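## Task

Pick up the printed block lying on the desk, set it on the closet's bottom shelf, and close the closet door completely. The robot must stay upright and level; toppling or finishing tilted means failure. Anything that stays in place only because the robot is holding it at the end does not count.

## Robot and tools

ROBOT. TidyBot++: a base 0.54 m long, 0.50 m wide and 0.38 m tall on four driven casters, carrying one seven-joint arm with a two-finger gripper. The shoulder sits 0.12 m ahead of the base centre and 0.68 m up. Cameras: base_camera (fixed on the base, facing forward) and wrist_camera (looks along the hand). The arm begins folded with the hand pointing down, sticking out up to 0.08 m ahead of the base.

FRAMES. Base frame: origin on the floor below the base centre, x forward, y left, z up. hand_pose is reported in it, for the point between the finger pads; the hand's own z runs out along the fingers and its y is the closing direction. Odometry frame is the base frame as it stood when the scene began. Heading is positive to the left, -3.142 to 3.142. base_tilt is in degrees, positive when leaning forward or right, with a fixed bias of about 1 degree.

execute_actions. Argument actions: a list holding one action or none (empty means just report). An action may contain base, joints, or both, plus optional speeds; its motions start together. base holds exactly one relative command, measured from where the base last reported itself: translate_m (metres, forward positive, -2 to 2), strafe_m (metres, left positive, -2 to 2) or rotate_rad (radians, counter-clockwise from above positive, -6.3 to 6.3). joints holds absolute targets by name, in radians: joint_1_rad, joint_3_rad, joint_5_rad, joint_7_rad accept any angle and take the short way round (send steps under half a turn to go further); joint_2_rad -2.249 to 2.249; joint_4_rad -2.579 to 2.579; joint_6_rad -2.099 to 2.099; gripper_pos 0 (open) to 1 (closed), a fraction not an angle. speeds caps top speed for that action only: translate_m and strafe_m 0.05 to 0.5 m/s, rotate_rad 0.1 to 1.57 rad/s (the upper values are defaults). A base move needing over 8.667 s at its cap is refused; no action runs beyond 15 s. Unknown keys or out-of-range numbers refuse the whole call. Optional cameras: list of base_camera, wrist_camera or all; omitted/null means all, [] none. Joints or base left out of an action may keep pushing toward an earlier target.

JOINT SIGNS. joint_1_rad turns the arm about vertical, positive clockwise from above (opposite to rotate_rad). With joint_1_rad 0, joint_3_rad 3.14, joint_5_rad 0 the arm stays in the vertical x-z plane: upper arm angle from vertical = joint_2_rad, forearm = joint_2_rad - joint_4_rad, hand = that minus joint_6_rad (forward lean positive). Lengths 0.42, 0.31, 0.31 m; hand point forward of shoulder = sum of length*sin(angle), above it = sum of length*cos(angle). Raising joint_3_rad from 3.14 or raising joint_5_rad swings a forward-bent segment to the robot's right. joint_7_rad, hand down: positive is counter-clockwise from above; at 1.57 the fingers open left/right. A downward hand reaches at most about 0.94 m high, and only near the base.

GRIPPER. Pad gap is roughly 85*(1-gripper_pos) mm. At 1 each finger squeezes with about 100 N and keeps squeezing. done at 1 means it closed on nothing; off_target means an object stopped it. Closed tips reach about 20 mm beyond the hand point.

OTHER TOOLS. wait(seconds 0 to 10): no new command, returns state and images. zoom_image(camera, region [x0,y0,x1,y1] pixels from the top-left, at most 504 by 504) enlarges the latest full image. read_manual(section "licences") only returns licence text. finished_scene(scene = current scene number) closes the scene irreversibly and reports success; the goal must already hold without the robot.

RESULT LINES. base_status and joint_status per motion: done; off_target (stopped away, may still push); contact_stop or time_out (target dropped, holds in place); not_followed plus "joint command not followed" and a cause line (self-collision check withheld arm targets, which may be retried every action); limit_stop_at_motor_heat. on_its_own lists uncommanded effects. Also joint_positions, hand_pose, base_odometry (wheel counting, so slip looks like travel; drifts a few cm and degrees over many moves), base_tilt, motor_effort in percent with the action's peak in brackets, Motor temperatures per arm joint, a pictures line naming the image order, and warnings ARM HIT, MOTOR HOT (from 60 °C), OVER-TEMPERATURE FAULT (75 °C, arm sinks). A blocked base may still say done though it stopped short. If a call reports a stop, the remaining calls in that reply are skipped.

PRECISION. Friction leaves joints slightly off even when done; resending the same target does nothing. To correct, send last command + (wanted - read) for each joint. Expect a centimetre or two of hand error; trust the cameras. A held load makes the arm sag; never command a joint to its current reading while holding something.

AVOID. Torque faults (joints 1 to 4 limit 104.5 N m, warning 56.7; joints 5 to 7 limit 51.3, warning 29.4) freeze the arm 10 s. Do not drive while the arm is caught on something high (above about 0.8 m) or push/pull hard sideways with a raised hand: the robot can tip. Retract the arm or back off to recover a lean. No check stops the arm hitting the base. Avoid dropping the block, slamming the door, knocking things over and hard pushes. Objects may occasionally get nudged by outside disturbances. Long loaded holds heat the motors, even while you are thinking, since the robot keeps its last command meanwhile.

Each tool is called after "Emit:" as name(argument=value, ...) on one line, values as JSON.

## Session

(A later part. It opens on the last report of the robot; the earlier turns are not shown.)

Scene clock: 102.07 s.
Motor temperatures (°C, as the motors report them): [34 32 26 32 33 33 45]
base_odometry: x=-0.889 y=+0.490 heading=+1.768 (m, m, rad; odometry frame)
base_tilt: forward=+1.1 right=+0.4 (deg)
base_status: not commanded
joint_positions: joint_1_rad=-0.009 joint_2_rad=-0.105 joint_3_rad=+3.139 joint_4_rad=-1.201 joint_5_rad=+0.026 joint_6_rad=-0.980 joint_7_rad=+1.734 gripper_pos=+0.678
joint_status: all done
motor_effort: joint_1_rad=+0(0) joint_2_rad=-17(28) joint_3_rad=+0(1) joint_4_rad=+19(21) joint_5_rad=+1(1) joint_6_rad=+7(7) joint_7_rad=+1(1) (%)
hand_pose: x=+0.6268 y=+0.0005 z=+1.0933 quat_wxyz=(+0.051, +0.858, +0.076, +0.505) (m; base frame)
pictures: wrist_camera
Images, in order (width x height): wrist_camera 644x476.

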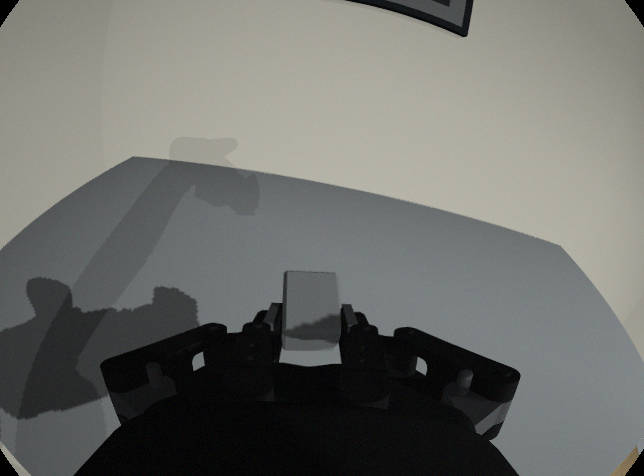

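Emit:
execute_actions(actions=[{"base":{"translate_m":-1.2}}], cameras=[])

Emit:
execute_actions(actions=[{"base":{"strafe_m":-1.95}}], cameras=[])

Emit:
execute_actions(actions=[{"base":{"rotate_rad":-3.14}}], cameras=[])

Emit:
execute_actions(actions=[{"base":{"translate_m":0.3},"joints":{"joint_2_rad":0.88,"joint_6_rad":-0.15,"joint_7_rad":1.7}}])

Scene clock: 113.43 s.
Motor temperatures (°C, as the motors report them): [34 32 26 32 33 33 45]
base_odometry: x=-0.653 y=-0.686 heading=+1.768 (m, m, rad; odometry frame)
base_tilt: forward=+1.1 right=+0.4 (deg)
base_status: done
joint_positions: joint_1_rad=-0.009 joint_2_rad=-0.103 joint_3_rad=+3.139 joint_4_rad=-1.201 joint_5_rad=+0.026 joint_6_rad=-0.980 joint_7_rad=+1.734 gripper_pos=+0.678
joint_status: not commanded
motor_effort: joint_1_rad=+0(1) joint_2_rad=-16(20) joint_3_rad=+0(1) joint_4_rad=+19(20) joint_5_rad=+1(1) joint_6_rad=+7(8) joint_7_rad=+1(1) (%)
hand_pose: x=+0.6277 y=+0.0005 z=+1.0922 quat_wxyz=(+0.051, +0.859, +0.076, +0.504) (m; base frame)
pictures: none
No camera images: the call's "cameras" was empty. Leave "cameras" out to get every camera's image.

Scene clock: 118.70 s.
Motor temperatures (°C, as the motors report them): [34 32 26 32 33 33 45]
base_odometry: x=+1.259 y=-0.305 heading=+1.768 (m, m, rad; odometry frame)
base_tilt: forward=+1.1 right=+0.4 (deg)
base_status: done
joint_positions: joint_1_rad=-0.009 joint_2_rad=-0.103 joint_3_rad=+3.139 joint_4_rad=-1.201 joint_5_rad=+0.025 joint_6_rad=-0.980 joint_7_rad=+1.734 gripper_pos=+0.678
joint_status: not commanded
motor_effort: joint_1_rad=+0(3) joint_2_rad=-16(17) joint_3_rad=-1(4) joint_4_rad=+19(19) joint_5_rad=+1(2) joint_6_rad=+7(8) joint_7_rad=+1(1) (%)
hand_pose: x=+0.6277 y=+0.0006 z=+1.0922 quat_wxyz=(+0.051, +0.859, +0.076, +0.504) (m; base frame)
pictures: none
No camera images: the call's "cameras" was empty. Leave "cameras" out to get every camera's image.

Scene clock: 122.00 s.
Motor temperatures (°C, as the motors report them): [34 32 26 32 33 33 45]
base_odometry: x=+1.259 y=-0.305 heading=-1.371 (m, m, rad; odometry frame)
base_tilt: forward=+1.1 right=+0.4 (deg)
base_status: done
joint_positions: joint_1_rad=-0.009 joint_2_rad=-0.099 joint_3_rad=+3.141 joint_4_rad=-1.201 joint_5_rad=+0.025 joint_6_rad=-0.980 joint_7_rad=+1.734 gripper_pos=+0.678
joint_status: not commanded
motor_effort: joint_1_rad=+0(3) joint_2_rad=-16(20) joint_3_rad=+1(3) joint_4_rad=+19(20) joint_5_rad=+1(3) joint_6_rad=+7(8) joint_7_rad=+1(1) (%)
hand_pose: x=+0.6295 y=-0.0001 z=+1.0900 quat_wxyz=(+0.051, +0.860, +0.075, +0.503) (m; base frame)
pictures: none
No camera images: the call's "cameras" was empty. Leave "cameras" out to get every camera's image.

Scene clock: 124.27 s.
Motor temperatures (°C, as the motors report them): [34 32 26 32 33 33 45]
base_odometry: x=+1.318 y=-0.599 heading=-1.372 (m, m, rad; odometry frame)
base_tilt: forward=+1.1 right=+0.4 (deg)
base_status: done
joint_positions: joint_1_rad=-0.009 joint_2_rad=+0.872 joint_3_rad=+3.141 joint_4_rad=-1.201 joint_5_rad=+0.025 joint_6_rad=-0.191 joint_7_rad=+1.728 gripper_pos=+0.678
joint_status: all done
motor_effort: joint_1_rad=+0(1) joint_2_rad=-49(54) joint_3_rad=+0(1) joint_4_rad=+17(20) joint_5_rad=+1(1) joint_6_rad=+6(8) joint_7_rad=+1(1) (%)
hand_pose: x=+0.9562 y=+0.0077 z=+0.6023 quat_wxyz=(+0.038, +0.901, +0.085, +0.423) (m; base frame)
pictures: base_camera, wrist_camera
Images, in order (width x height): base_camera 644x364, wrist_camera 644x476.

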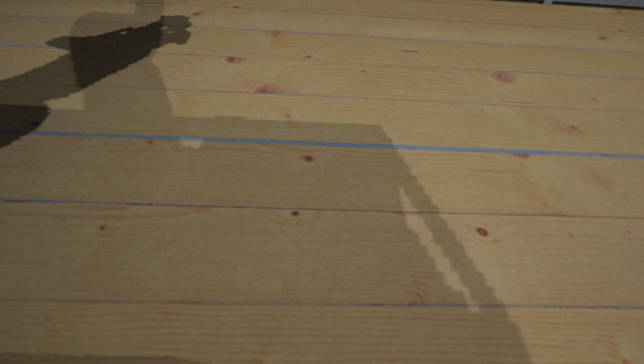

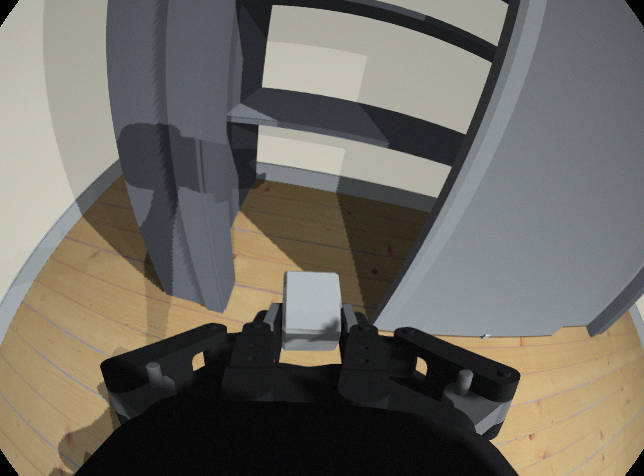

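Emit:
execute_actions(actions=[{"base":{"translate_m":0.35},"speeds":{"translate_m":0.25}}])

Scene clock: 129.10 s.
Motor temperatures (°C, as the motors report them): [34 32 26 32 33 33 45]
base_odometry: x=+1.387 y=-0.943 heading=-1.373 (m, m, rad; odometry frame)
base_tilt: forward=+1.1 right=+0.4 (deg)
base_status: done
joint_positions: joint_1_rad=-0.009 joint_2_rad=+0.872 joint_3_rad=+3.141 joint_4_rad=-1.201 joint_5_rad=+0.025 joint_6_rad=-0.189 joint_7_rad=+1.728 gripper_pos=+0.678
joint_status: not commanded
motor_effort: joint_1_rad=+0(4) joint_2_rad=-50(51) joint_3_rad=+0(2) joint_4_rad=+19(19) joint_5_rad=+1(1) joint_6_rad=+6(7) joint_7_rad=+1(1) (%)
hand_pose: x=+0.9567 y=+0.0077 z=+0.6028 quat_wxyz=(+0.038, +0.901, +0.085, +0.424) (m; base frame)
pictures: base_camera, wrist_camera
Images, in order (width x height): base_camera 644x364, wrist_camera 644x476.

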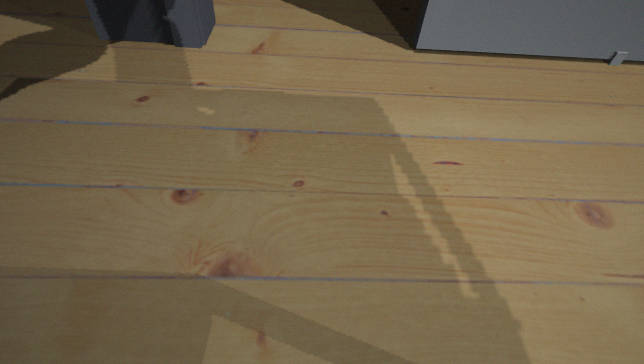

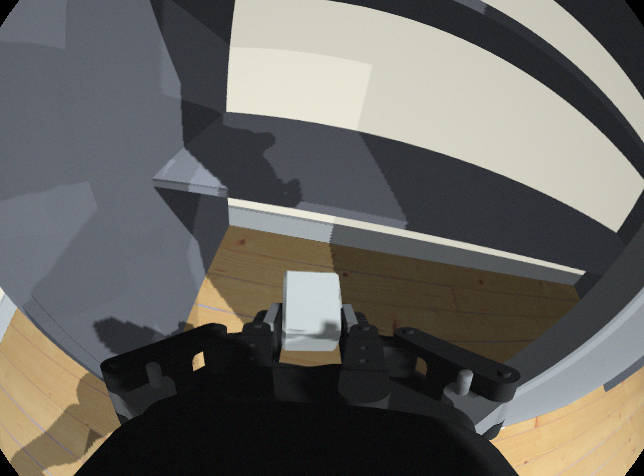

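Emit:
execute_actions(actions=[{"base":{"translate_m":0.3},"speeds":{"translate_m":0.12}}])

Emit:
execute_actions(actions=[{"joints":{"joint_2_rad":0.96}}], cameras=["wrist_camera"])

Scene clock: 136.97 s.
Motor temperatures (°C, as the motors report them): [34 32 26 32 33 34 45]
base_odometry: x=+1.446 y=-1.237 heading=-1.374 (m, m, rad; odometry frame)
base_tilt: forward=+1.1 right=+0.4 (deg)
base_status: done
joint_positions: joint_1_rad=-0.009 joint_2_rad=+0.872 joint_3_rad=+3.141 joint_4_rad=-1.201 joint_5_rad=+0.025 joint_6_rad=-0.188 joint_7_rad=+1.728 gripper_pos=+0.678
joint_status: not commanded
motor_effort: joint_1_rad=+0(3) joint_2_rad=-50(51) joint_3_rad=-1(1) joint_4_rad=+18(19) joint_5_rad=+1(1) joint_6_rad=+7(7) joint_7_rad=+1(1) (%)
hand_pose: x=+0.9568 y=+0.0077 z=+0.6029 quat_wxyz=(+0.038, +0.901, +0.085, +0.424) (m; base frame)
pictures: base_camera, wrist_camera
Images, in order (width x height): base_camera 644x364, wrist_camera 644x476.

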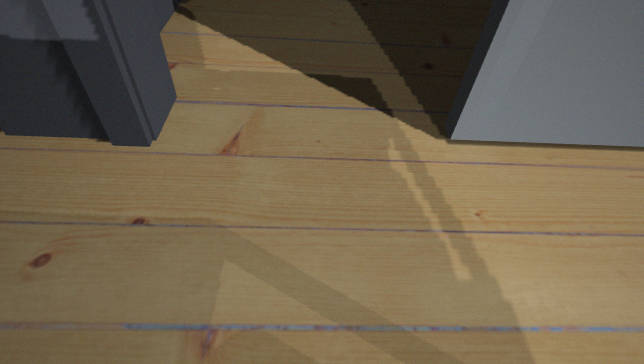

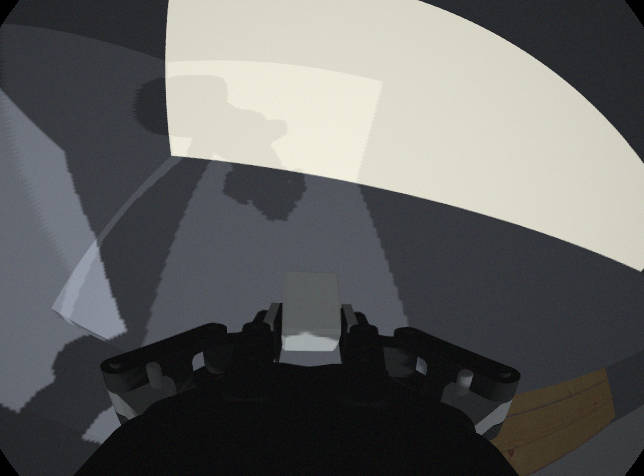

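Scene clock: 137.97 s.
Motor temperatures (°C, as the motors report them): [34 32 26 32 33 34 45]
base_odometry: x=+1.446 y=-1.237 heading=-1.374 (m, m, rad; odometry frame)
base_tilt: forward=+1.2 right=+0.4 (deg)
base_status: not commanded
joint_positions: joint_1_rad=-0.009 joint_2_rad=+0.961 joint_3_rad=+3.141 joint_4_rad=-1.201 joint_5_rad=+0.025 joint_6_rad=-0.188 joint_7_rad=+1.728 gripper_pos=+0.678
joint_status: all done
motor_effort: joint_1_rad=+0(0) joint_2_rad=-50(54) joint_3_rad=+0(0) joint_4_rad=+17(19) joint_5_rad=+1(1) joint_6_rad=+6(7) joint_7_rad=+1(1) (%)
hand_pose: x=+0.9462 y=+0.0076 z=+0.5287 quat_wxyz=(+0.035, +0.919, +0.087, +0.384) (m; base frame)
pictures: wrist_camera
Images, in order (width x height): wrist_camera 644x476.

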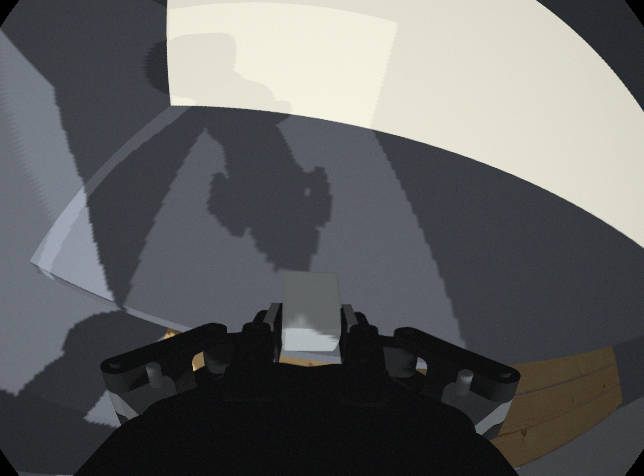

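Near the edge; go deeper.

Emit:
execute_actions(actions=[{"base":{"translate_m":0.1},"speeds":{"translate_m":0.08}}], cameras=[])

Emit:
execute_actions(actions=[{"joints":{"joint_2_rad":1.01,"joint_6_rad":-0.1}}], cameras=["wrist_camera"])

Emit:
execute_actions(actions=[{"joints":{"joint_2_rad":1.05}}], cameras=["wrist_camera"])

Scene clock: 143.10 s.
Motor temperatures (°C, as the motors report them): [34 32 26 32 33 34 45]
base_odometry: x=+1.465 y=-1.335 heading=-1.375 (m, m, rad; odometry frame)
base_tilt: forward=+1.1 right=+0.4 (deg)
base_status: done
joint_positions: joint_1_rad=-0.009 joint_2_rad=+0.961 joint_3_rad=+3.141 joint_4_rad=-1.201 joint_5_rad=+0.025 joint_6_rad=-0.188 joint_7_rad=+1.728 gripper_pos=+0.678
joint_status: not commanded
motor_effort: joint_1_rad=+0(3) joint_2_rad=-49(52) joint_3_rad=+0(2) joint_4_rad=+17(19) joint_5_rad=+1(1) joint_6_rad=+6(7) joint_7_rad=+1(1) (%)
hand_pose: x=+0.9463 y=+0.0077 z=+0.5288 quat_wxyz=(+0.035, +0.919, +0.087, +0.384) (m; base frame)
pictures: none
No camera images: the call's "cameras" was empty. Leave "cameras" out to get every camera's image.

Scene clock: 143.97 s.
Motor temperatures (°C, as the motors report them): [34 32 26 32 33 34 45]
base_odometry: x=+1.465 y=-1.335 heading=-1.375 (m, m, rad; odometry frame)
base_tilt: forward=+1.1 right=+0.4 (deg)
base_status: not commanded
joint_positions: joint_1_rad=-0.009 joint_2_rad=+1.001 joint_3_rad=+3.141 joint_4_rad=-1.201 joint_5_rad=+0.025 joint_6_rad=-0.139 joint_7_rad=+1.728 gripper_pos=+0.678
joint_status: all done
motor_effort: joint_1_rad=+0(0) joint_2_rad=-51(52) joint_3_rad=+0(1) joint_4_rad=+17(17) joint_5_rad=+2(1) joint_6_rad=+6(6) joint_7_rad=+1(1) (%)
hand_pose: x=+0.9502 y=+0.0081 z=+0.5060 quat_wxyz=(+0.035, +0.917, +0.087, +0.388) (m; base frame)
pictures: wrist_camera
Images, in order (width x height): wrist_camera 644x476.

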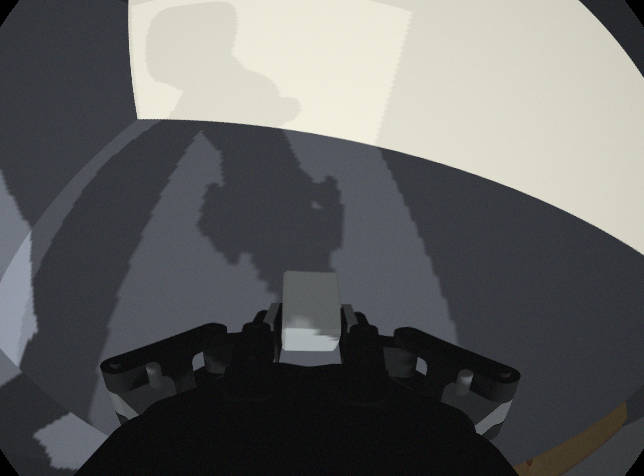

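Scene clock: 144.87 s.
Motor temperatures (°C, as the motors report them): [34 32 26 32 33 34 45]
base_odometry: x=+1.465 y=-1.335 heading=-1.375 (m, m, rad; odometry frame)
base_tilt: forward=+1.1 right=+0.4 (deg)
base_status: not commanded
joint_positions: joint_1_rad=-0.009 joint_2_rad=+1.025 joint_3_rad=+3.141 joint_4_rad=-1.199 joint_5_rad=+0.025 joint_6_rad=-0.128 joint_7_rad=+1.727 gripper_pos=+0.678
joint_status: all done
motor_effort: joint_1_rad=+0(0) joint_2_rad=-46(54) joint_3_rad=-1(1) joint_4_rad=+14(17) joint_5_rad=+1(1) joint_6_rad=+4(6) joint_7_rad=+1(1) (%)
hand_pose: x=+0.9492 y=+0.0081 z=+0.4897 quat_wxyz=(+0.034, +0.919, +0.087, +0.383) (m; base frame)
pictures: wrist_camera
Images, in order (width x height): wrist_camera 644x476.

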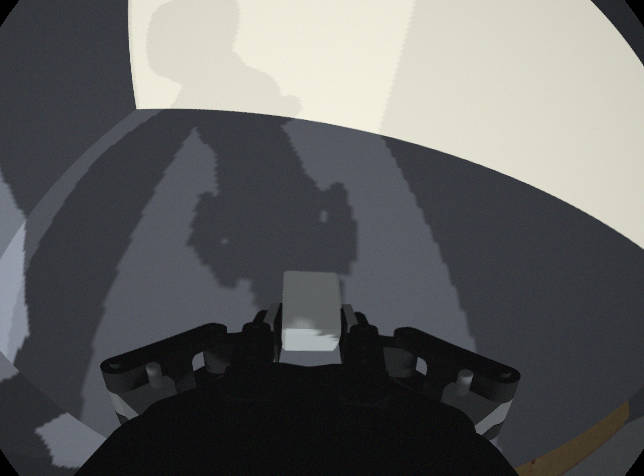

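Emit:
execute_actions(actions=[{"joints":{"joint_2_rad":1.02,"gripper_pos":0.2}}], cameras=[])

Emit:
execute_actions(actions=[{"base":{"translate_m":-0.6},"joints":{"joint_2_rad":0.94}}], cameras=["wrist_camera"])

Emit:
execute_actions(actions=[{"base":{"strafe_m":-0.2},"joints":{"joint_2_rad":-0.2,"joint_4_rad":-1.78,"joint_6_rad":0.0,"joint_7_rad":1.55,"gripper_pos":1}}], cameras=[])

Emit:
execute_actions(actions=[{"base":{"translate_m":0.38}}])

Scene clock: 151.20 s.
Motor temperatures (°C, as the motors report them): [34 33 26 32 33 34 45]
base_odometry: x=+1.465 y=-1.335 heading=-1.375 (m, m, rad; odometry frame)
base_tilt: forward=+1.2 right=+0.4 (deg)
base_status: not commanded
joint_positions: joint_1_rad=-0.009 joint_2_rad=+1.025 joint_3_rad=+3.141 joint_4_rad=-1.198 joint_5_rad=+0.025 joint_6_rad=-0.127 joint_7_rad=+1.727 gripper_pos=+0.200
joint_status: all done
motor_effort: joint_1_rad=+0(0) joint_2_rad=-50(52) joint_3_rad=+0(0) joint_4_rad=+17(17) joint_5_rad=+1(1) joint_6_rad=+6(6) joint_7_rad=+1(1) (%)
hand_pose: x=+0.9499 y=+0.0081 z=+0.4908 quat_wxyz=(+0.034, +0.919, +0.087, +0.384) (m; base frame)
pictures: none
No camera images: the call's "cameras" was empty. Leave "cameras" out to get every camera's image.

Scene clock: 153.90 s.
Motor temperatures (°C, as the motors report them): [34 33 26 32 33 34 45]
base_odometry: x=+1.349 y=-0.747 heading=-1.375 (m, m, rad; odometry frame)
base_tilt: forward=+1.1 right=+0.4 (deg)
base_status: done
joint_positions: joint_1_rad=-0.007 joint_2_rad=+0.942 joint_3_rad=+3.140 joint_4_rad=-1.198 joint_5_rad=+0.025 joint_6_rad=-0.127 joint_7_rad=+1.727 gripper_pos=+0.200
joint_status: all done
motor_effort: joint_1_rad=+0(7) joint_2_rad=-50(56) joint_3_rad=-1(3) joint_4_rad=+18(19) joint_5_rad=+0(1) joint_6_rad=+7(7) joint_7_rad=+0(1) (%)
hand_pose: x=+0.9630 y=+0.0070 z=+0.5606 quat_wxyz=(+0.038, +0.902, +0.085, +0.422) (m; base frame)
pictures: wrist_camera
Images, in order (width x height): wrist_camera 644x476.

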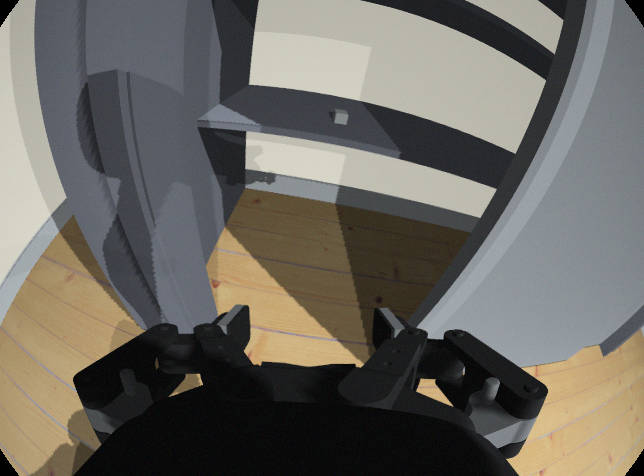

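Scene clock: 156.33 s.
Motor temperatures (°C, as the motors report them): [34 33 26 32 33 34 45]
base_odometry: x=+1.152 y=-0.785 heading=-1.375 (m, m, rad; odometry frame)
base_tilt: forward=+1.1 right=+0.4 (deg)
base_status: done
joint_positions: joint_1_rad=+0.004 joint_2_rad=-0.190 joint_3_rad=+3.141 joint_4_rad=-1.767 joint_5_rad=+0.025 joint_6_rad=-0.041 joint_7_rad=+1.578 gripper_pos=+0.999
joint_status: all done
motor_effort: joint_1_rad=+0(6) joint_2_rad=-15(54) joint_3_rad=+0(2) joint_4_rad=+21(22) joint_5_rad=+1(0) joint_6_rad=+8(8) joint_7_rad=+1(1) (%)
hand_pose: x=+0.6647 y=-0.0010 z=+1.0786 quat_wxyz=(+0.013, +0.723, +0.010, +0.690) (m; base frame)
pictures: none
No camera images: the call's "cameras" was empty. Leave "cameras" out to get every camera's image.

Scene clock: 158.43 s.
Motor temperatures (°C, as the motors report them): [34 33 26 32 33 34 45]
base_odometry: x=+1.226 y=-1.158 heading=-1.376 (m, m, rad; odometry frame)
base_tilt: forward=+1.1 right=+0.4 (deg)
base_status: done
joint_positions: joint_1_rad=+0.004 joint_2_rad=-0.191 joint_3_rad=+3.141 joint_4_rad=-1.770 joint_5_rad=+0.025 joint_6_rad=-0.038 joint_7_rad=+1.578 gripper_pos=+0.999
joint_status: not commanded
motor_effort: joint_1_rad=+0(0) joint_2_rad=-15(19) joint_3_rad=+0(0) joint_4_rad=+21(22) joint_5_rad=+1(1) joint_6_rad=+8(9) joint_7_rad=+1(1) (%)
hand_pose: x=+0.6644 y=-0.0010 z=+1.0783 quat_wxyz=(+0.013, +0.723, +0.010, +0.691) (m; base frame)
pictures: base_camera, wrist_camera
Images, in order (width x height): base_camera 644x364, wrist_camera 644x476.

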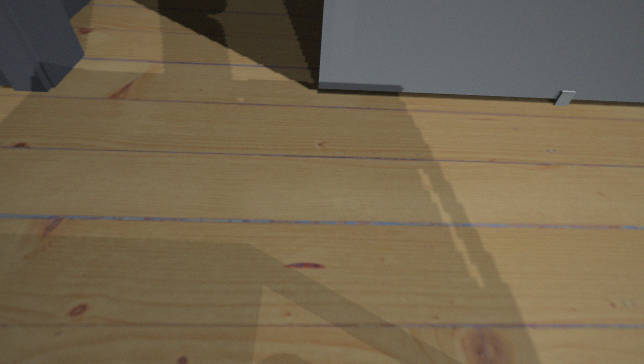

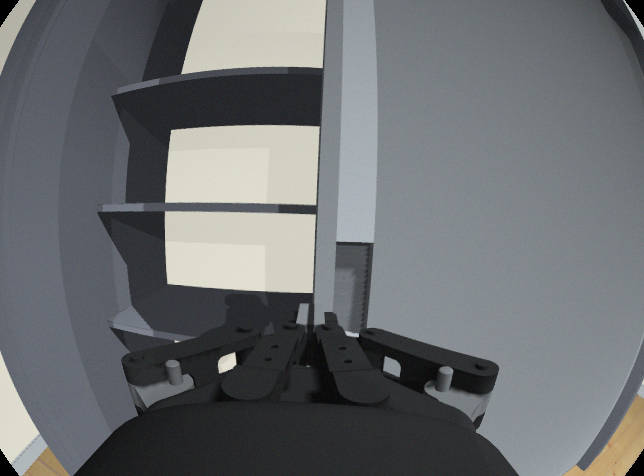

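Emit:
execute_actions(actions=[{"base":{"rotate_rad":-0.04}}], cameras=[])

Emit:
execute_actions(actions=[{"base":{"strafe_m":-0.012}}], cameras=[])

Emit:
execute_actions(actions=[{"base":{"translate_m":0.05},"speeds":{"translate_m":0.07}}])

Scene clock: 164.53 s.
Motor temperatures (°C, as the motors report them): [34 33 26 32 33 34 45]
base_odometry: x=+1.226 y=-1.158 heading=-1.416 (m, m, rad; odometry frame)
base_tilt: forward=+1.1 right=+0.4 (deg)
base_status: done
joint_positions: joint_1_rad=+0.004 joint_2_rad=-0.191 joint_3_rad=+3.144 joint_4_rad=-1.770 joint_5_rad=+0.025 joint_6_rad=-0.038 joint_7_rad=+1.578 gripper_pos=+0.999
joint_status: not commanded
motor_effort: joint_1_rad=+0(2) joint_2_rad=-16(17) joint_3_rad=+0(4) joint_4_rad=+21(22) joint_5_rad=+1(1) joint_6_rad=+8(9) joint_7_rad=+1(2) (%)
hand_pose: x=+0.6644 y=-0.0025 z=+1.0783 quat_wxyz=(+0.013, +0.723, +0.009, +0.691) (m; base frame)
pictures: none
No camera images: the call's "cameras" was empty. Leave "cameras" out to get every camera's image.

Scene clock: 165.20 s.
Motor temperatures (°C, as the motors report them): [34 33 26 32 33 34 45]
base_odometry: x=+1.214 y=-1.160 heading=-1.415 (m, m, rad; odometry frame)
base_tilt: forward=+1.1 right=+0.4 (deg)
base_status: done
joint_positions: joint_1_rad=+0.004 joint_2_rad=-0.191 joint_3_rad=+3.144 joint_4_rad=-1.770 joint_5_rad=+0.025 joint_6_rad=-0.038 joint_7_rad=+1.578 gripper_pos=+0.999
joint_status: not commanded
motor_effort: joint_1_rad=+0(2) joint_2_rad=-15(18) joint_3_rad=+0(3) joint_4_rad=+21(22) joint_5_rad=+1(1) joint_6_rad=+8(9) joint_7_rad=+1(1) (%)
hand_pose: x=+0.6644 y=-0.0026 z=+1.0783 quat_wxyz=(+0.013, +0.723, +0.009, +0.691) (m; base frame)
pictures: none
No camera images: the call's "cameras" was empty. Leave "cameras" out to get every camera's image.

Scene clock: 166.43 s.
Motor temperatures (°C, as the motors report them): [34 33 26 32 33 34 45]
base_odometry: x=+1.222 y=-1.210 heading=-1.416 (m, m, rad; odometry frame)
base_tilt: forward=+1.1 right=+0.4 (deg)
base_status: done
joint_positions: joint_1_rad=+0.004 joint_2_rad=-0.194 joint_3_rad=+3.144 joint_4_rad=-1.770 joint_5_rad=+0.025 joint_6_rad=-0.038 joint_7_rad=+1.578 gripper_pos=+0.999
joint_status: not commanded
motor_effort: joint_1_rad=+0(2) joint_2_rad=-15(19) joint_3_rad=+0(2) joint_4_rad=+21(22) joint_5_rad=+0(1) joint_6_rad=+8(9) joint_7_rad=+1(1) (%)
hand_pose: x=+0.6632 y=-0.0026 z=+1.0798 quat_wxyz=(+0.013, +0.722, +0.009, +0.692) (m; base frame)
pictures: base_camera, wrist_camera
Images, in order (width x height): base_camera 644x364, wrist_camera 644x476.

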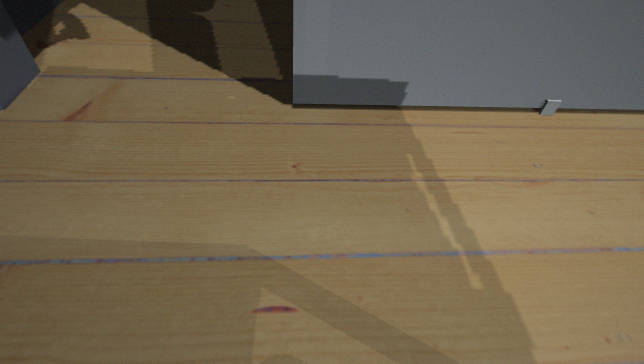

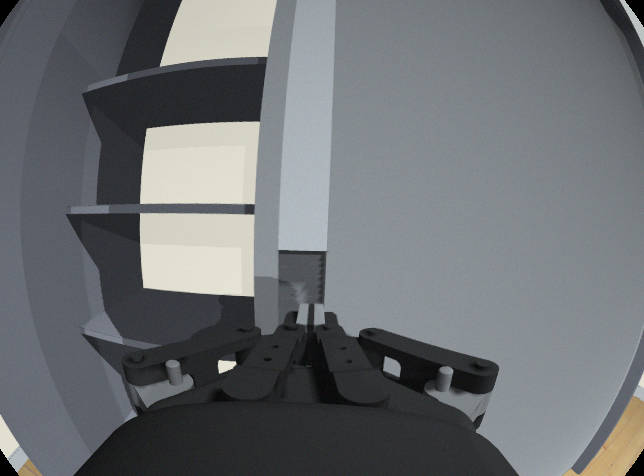

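Emit:
execute_actions(actions=[{"base":{"strafe_m":0.006}}], cameras=[])

Emit:
execute_actions(actions=[{"base":{"translate_m":0.057},"speeds":{"translate_m":0.05}}], cameras=["wrist_camera"])

Emit:
execute_actions(actions=[{"base":{"strafe_m":0.3},"speeds":{"strafe_m":0.1}}])

Scene clock: 170.00 s.
Motor temperatures (°C, as the motors report them): [34 33 26 32 33 34 45]
base_odometry: x=+1.228 y=-1.209 heading=-1.416 (m, m, rad; odometry frame)
base_tilt: forward=+1.1 right=+0.4 (deg)
base_status: done
joint_positions: joint_1_rad=+0.004 joint_2_rad=-0.194 joint_3_rad=+3.144 joint_4_rad=-1.770 joint_5_rad=+0.025 joint_6_rad=-0.038 joint_7_rad=+1.578 gripper_pos=+0.999
joint_status: not commanded
motor_effort: joint_1_rad=+0(2) joint_2_rad=-14(17) joint_3_rad=+1(3) joint_4_rad=+21(22) joint_5_rad=+1(1) joint_6_rad=+8(8) joint_7_rad=+1(1) (%)
hand_pose: x=+0.6632 y=-0.0025 z=+1.0798 quat_wxyz=(+0.013, +0.722, +0.009, +0.692) (m; base frame)
pictures: none
No camera images: the call's "cameras" was empty. Leave "cameras" out to get every camera's image.

Scene clock: 171.53 s.
Motor temperatures (°C, as the motors report them): [34 33 26 32 33 34 45]
base_odometry: x=+1.237 y=-1.265 heading=-1.416 (m, m, rad; odometry frame)
base_tilt: forward=+1.1 right=+0.4 (deg)
base_status: done
joint_positions: joint_1_rad=+0.004 joint_2_rad=-0.218 joint_3_rad=+3.144 joint_4_rad=-1.787 joint_5_rad=+0.025 joint_6_rad=-0.037 joint_7_rad=+1.578 gripper_pos=+0.999
joint_status: not commanded
motor_effort: joint_1_rad=+0(1) joint_2_rad=-9(17) joint_3_rad=+0(1) joint_4_rad=+22(26) joint_5_rad=+1(1) joint_6_rad=+9(12) joint_7_rad=+1(1) (%)
hand_pose: x=+0.6534 y=-0.0024 z=+1.0823 quat_wxyz=(+0.013, +0.719, +0.009, +0.694) (m; base frame)
pictures: wrist_camera
Images, in order (width x height): wrist_camera 644x476.

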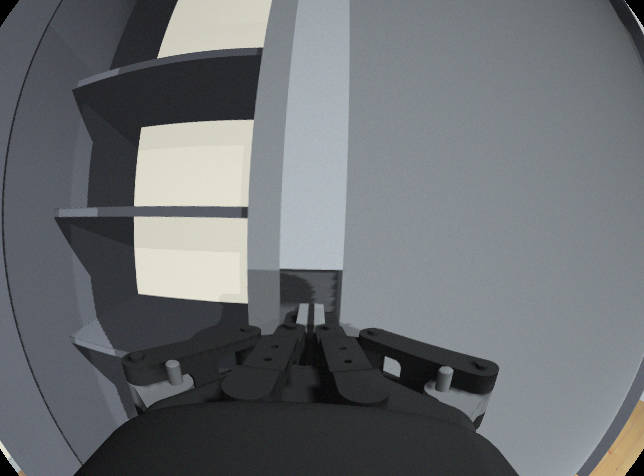

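Scene clock: 175.13 s.
Motor temperatures (°C, as the motors report them): [34 33 26 32 33 34 45]
base_odometry: x=+1.533 y=-1.219 heading=-1.416 (m, m, rad; odometry frame)
base_tilt: forward=+1.1 right=+0.4 (deg)
base_status: done
joint_positions: joint_1_rad=+0.054 joint_2_rad=-0.249 joint_3_rad=+3.198 joint_4_rad=-1.812 joint_5_rad=+0.025 joint_6_rad=-0.037 joint_7_rad=+1.578 gripper_pos=+0.999
joint_status: not commanded
motor_effort: joint_1_rad=-9(14) joint_2_rad=+0(15) joint_3_rad=-9(15) joint_4_rad=+29(30) joint_5_rad=+1(0) joint_6_rad=+16(16) joint_7_rad=+1(1) (%)
hand_pose: x=+0.6380 y=-0.0615 z=+1.0827 quat_wxyz=(+0.044, +0.717, -0.033, +0.695) (m; base frame)
pictures: base_camera, wrist_camera
Images, in order (width x height): base_camera 644x364, wrist_camera 644x476.

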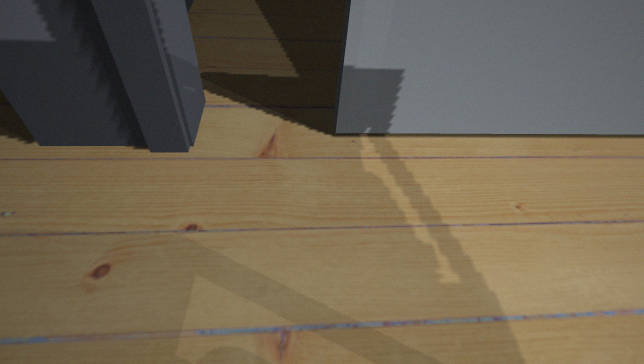

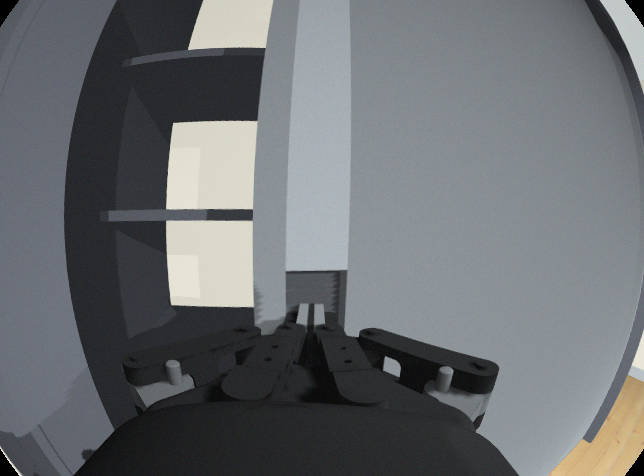

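Emit:
execute_actions(actions=[{"base":{"translate_m":-0.018},"speeds":{"translate_m":0.05}}], cameras=[])

Emit:
execute_actions(actions=[{"base":{"strafe_m":0.26},"speeds":{"strafe_m":0.06}}])

Scene clock: 178.73 s.
Motor temperatures (°C, as the motors report them): [34 33 26 32 33 34 45]
base_odometry: x=+1.531 y=-1.201 heading=-1.416 (m, m, rad; odometry frame)
base_tilt: forward=+1.1 right=+0.4 (deg)
base_status: done
joint_positions: joint_1_rad=+0.053 joint_2_rad=-0.213 joint_3_rad=+3.190 joint_4_rad=-1.783 joint_5_rad=+0.025 joint_6_rad=-0.037 joint_7_rad=+1.578 gripper_pos=+0.999
joint_status: not commanded
motor_effort: joint_1_rad=-6(9) joint_2_rad=-14(14) joint_3_rad=-7(9) joint_4_rad=+21(30) joint_5_rad=+1(0) joint_6_rad=+8(15) joint_7_rad=+1(1) (%)
hand_pose: x=+0.6533 y=-0.0568 z=+1.0820 quat_wxyz=(+0.042, +0.719, -0.029, +0.693) (m; base frame)
pictures: none
No camera images: the call's "cameras" was empty. Leave "cameras" out to get every camera's image.

Scene clock: 183.60 s.
Motor temperatures (°C, as the motors report them): [34 32 26 32 33 34 45]
base_odometry: x=+1.787 y=-1.161 heading=-1.416 (m, m, rad; odometry frame)
base_tilt: forward=+1.1 right=+0.4 (deg)
base_status: done
joint_positions: joint_1_rad=+0.089 joint_2_rad=-0.240 joint_3_rad=+3.252 joint_4_rad=-1.799 joint_5_rad=+0.025 joint_6_rad=-0.036 joint_7_rad=+1.575 gripper_pos=+0.999
joint_status: not commanded
motor_effort: joint_1_rad=-17(20) joint_2_rad=-5(15) joint_3_rad=-20(24) joint_4_rad=+23(29) joint_5_rad=+1(0) joint_6_rad=+10(15) joint_7_rad=+1(2) (%)
hand_pose: x=+0.6343 y=-0.1121 z=+1.0860 quat_wxyz=(+0.069, +0.713, -0.069, +0.694) (m; base frame)
pictures: base_camera, wrist_camera
Images, in order (width x height): base_camera 644x364, wrist_camera 644x476.

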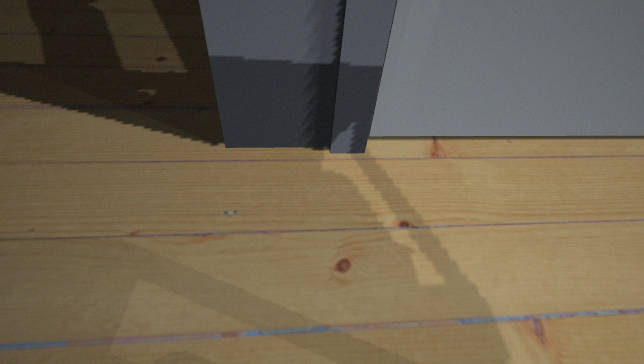

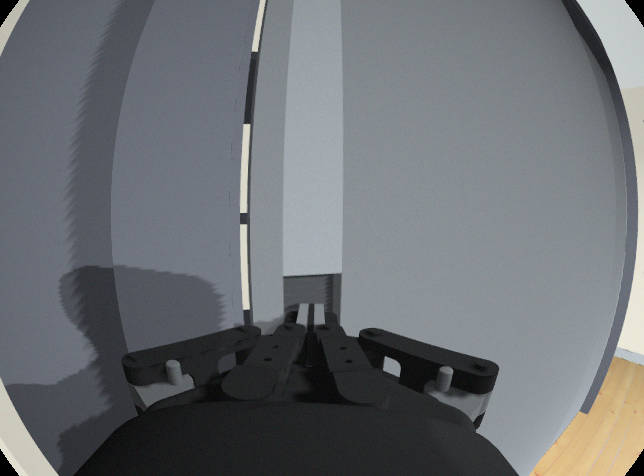

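Emit:
execute_actions(actions=[{"base":{"strafe_m":-0.15},"speeds":{"strafe_m":0.06},"joints":{"joint_1_rad":-0.22}}], cameras=["wrist_camera"])

Scene clock: 189.97 s.
Motor temperatures (°C, as the motors report them): [34 32 26 32 33 34 45]
base_odometry: x=+1.639 y=-1.184 heading=-1.417 (m, m, rad; odometry frame)
base_tilt: forward=+1.1 right=+0.4 (deg)
base_status: done
joint_positions: joint_1_rad=-0.170 joint_2_rad=-0.242 joint_3_rad=+3.185 joint_4_rad=-1.795 joint_5_rad=+0.025 joint_6_rad=-0.036 joint_7_rad=+1.575 gripper_pos=+0.999
joint_status: joint_1_rad off_target (ended at -0.170, target -0.220)
motor_effort: joint_1_rad=-7(25) joint_2_rad=-7(9) joint_3_rad=-8(29) joint_4_rad=+23(29) joint_5_rad=+0(0) joint_6_rad=+9(14) joint_7_rad=+1(1) (%)
hand_pose: x=+0.6403 y=+0.0642 z=+1.0902 quat_wxyz=(-0.038, +0.712, +0.052, +0.699) (m; base frame)
pictures: wrist_camera
Images, in order (width x height): wrist_camera 644x476.

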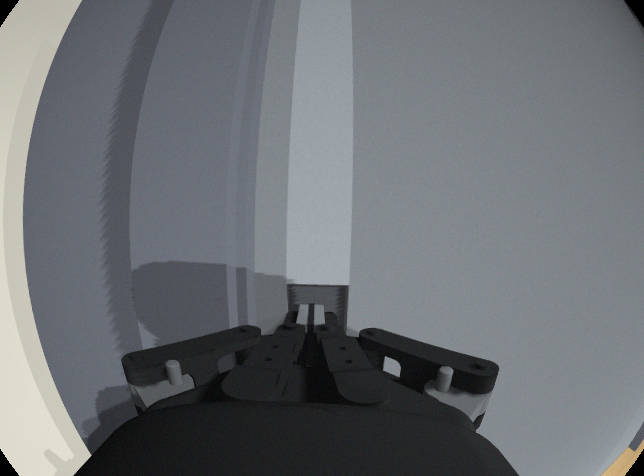

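Emit:
execute_actions(actions=[{"base":{"strafe_m":0.04},"speeds":{"strafe_m":0.05}}], cameras=["wrist_camera"])

Emit:
execute_actions(actions=[{"base":{"strafe_m":-0.07},"speeds":{"strafe_m":0.08}}], cameras=[])

Emit:
execute_actions(actions=[{"base":{"translate_m":-0.3}}])

Scene clock: 194.97 s.
Motor temperatures (°C, as the motors report them): [34 32 26 32 33 34 45]
base_odometry: x=+1.678 y=-1.178 heading=-1.417 (m, m, rad; odometry frame)
base_tilt: forward=+1.1 right=+0.5 (deg)
base_status: done
joint_positions: joint_1_rad=-0.152 joint_2_rad=-0.253 joint_3_rad=+3.225 joint_4_rad=-1.803 joint_5_rad=+0.025 joint_6_rad=-0.036 joint_7_rad=+1.575 gripper_pos=+0.999
joint_status: not commanded
motor_effort: joint_1_rad=-14(16) joint_2_rad=-2(10) joint_3_rad=-15(19) joint_4_rad=+26(28) joint_5_rad=+0(0) joint_6_rad=+13(15) joint_7_rad=+1(1) (%)
hand_pose: x=+0.6397 y=+0.0295 z=+1.0904 quat_wxyz=(-0.022, +0.712, +0.028, +0.701) (m; base frame)
pictures: wrist_camera
Images, in order (width x height): wrist_camera 644x476.

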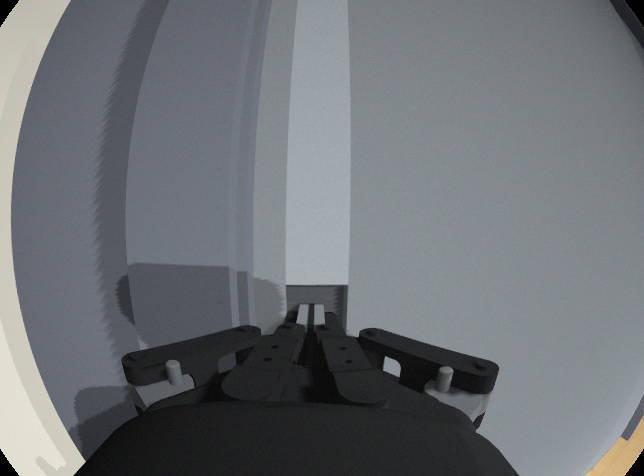

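Scene clock: 196.37 s.
Motor temperatures (°C, as the motors report them): [34 32 26 32 33 34 45]
base_odometry: x=+1.609 y=-1.189 heading=-1.417 (m, m, rad; odometry frame)
base_tilt: forward=+1.1 right=+0.4 (deg)
base_status: done
joint_positions: joint_1_rad=-0.200 joint_2_rad=-0.233 joint_3_rad=+3.151 joint_4_rad=-1.788 joint_5_rad=+0.025 joint_6_rad=-0.036 joint_7_rad=+1.575 gripper_pos=+0.999
joint_status: not commanded
on_its_own: joint_1_rad moved -0.048 to your old target -0.220
motor_effort: joint_1_rad=+0(14) joint_2_rad=-10(11) joint_3_rad=+0(16) joint_4_rad=+21(28) joint_5_rad=+0(0) joint_6_rad=+9(14) joint_7_rad=+1(1) (%)
hand_pose: x=+0.6378 y=+0.1004 z=+1.0898 quat_wxyz=(-0.057, +0.710, +0.077, +0.698) (m; base frame)
pictures: none
No camera images: the call's "cameras" was empty. Leave "cameras" out to get every camera's image.

Scene clock: 198.30 s.
Motor temperatures (°C, as the motors report them): [34 32 26 32 33 34 45]
base_odometry: x=+1.563 y=-0.892 heading=-1.417 (m, m, rad; odometry frame)
base_tilt: forward=+1.1 right=+0.4 (deg)
base_status: done
joint_positions: joint_1_rad=-0.202 joint_2_rad=-0.206 joint_3_rad=+3.149 joint_4_rad=-1.787 joint_5_rad=+0.025 joint_6_rad=-0.036 joint_7_rad=+1.575 gripper_pos=+0.999
joint_status: not commanded
motor_effort: joint_1_rad=+0(4) joint_2_rad=-15(18) joint_3_rad=+0(5) joint_4_rad=+21(22) joint_5_rad=+0(0) joint_6_rad=+8(9) joint_7_rad=+1(2) (%)
hand_pose: x=+0.6480 y=+0.1045 z=+1.0765 quat_wxyz=(-0.057, +0.719, +0.080, +0.689) (m; base frame)
pictures: base_camera, wrist_camera
Images, in order (width x height): base_camera 644x364, wrist_camera 644x476.

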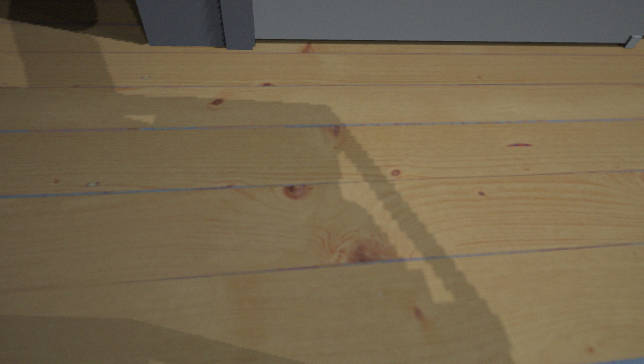

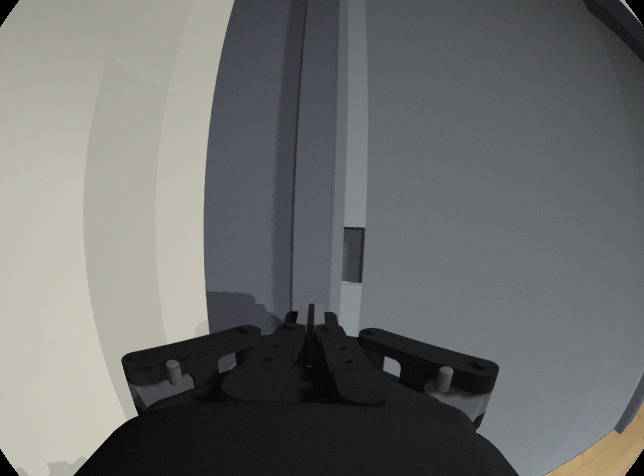

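Emit:
finished_scene(scene=2)

The scene is finished: the task was done.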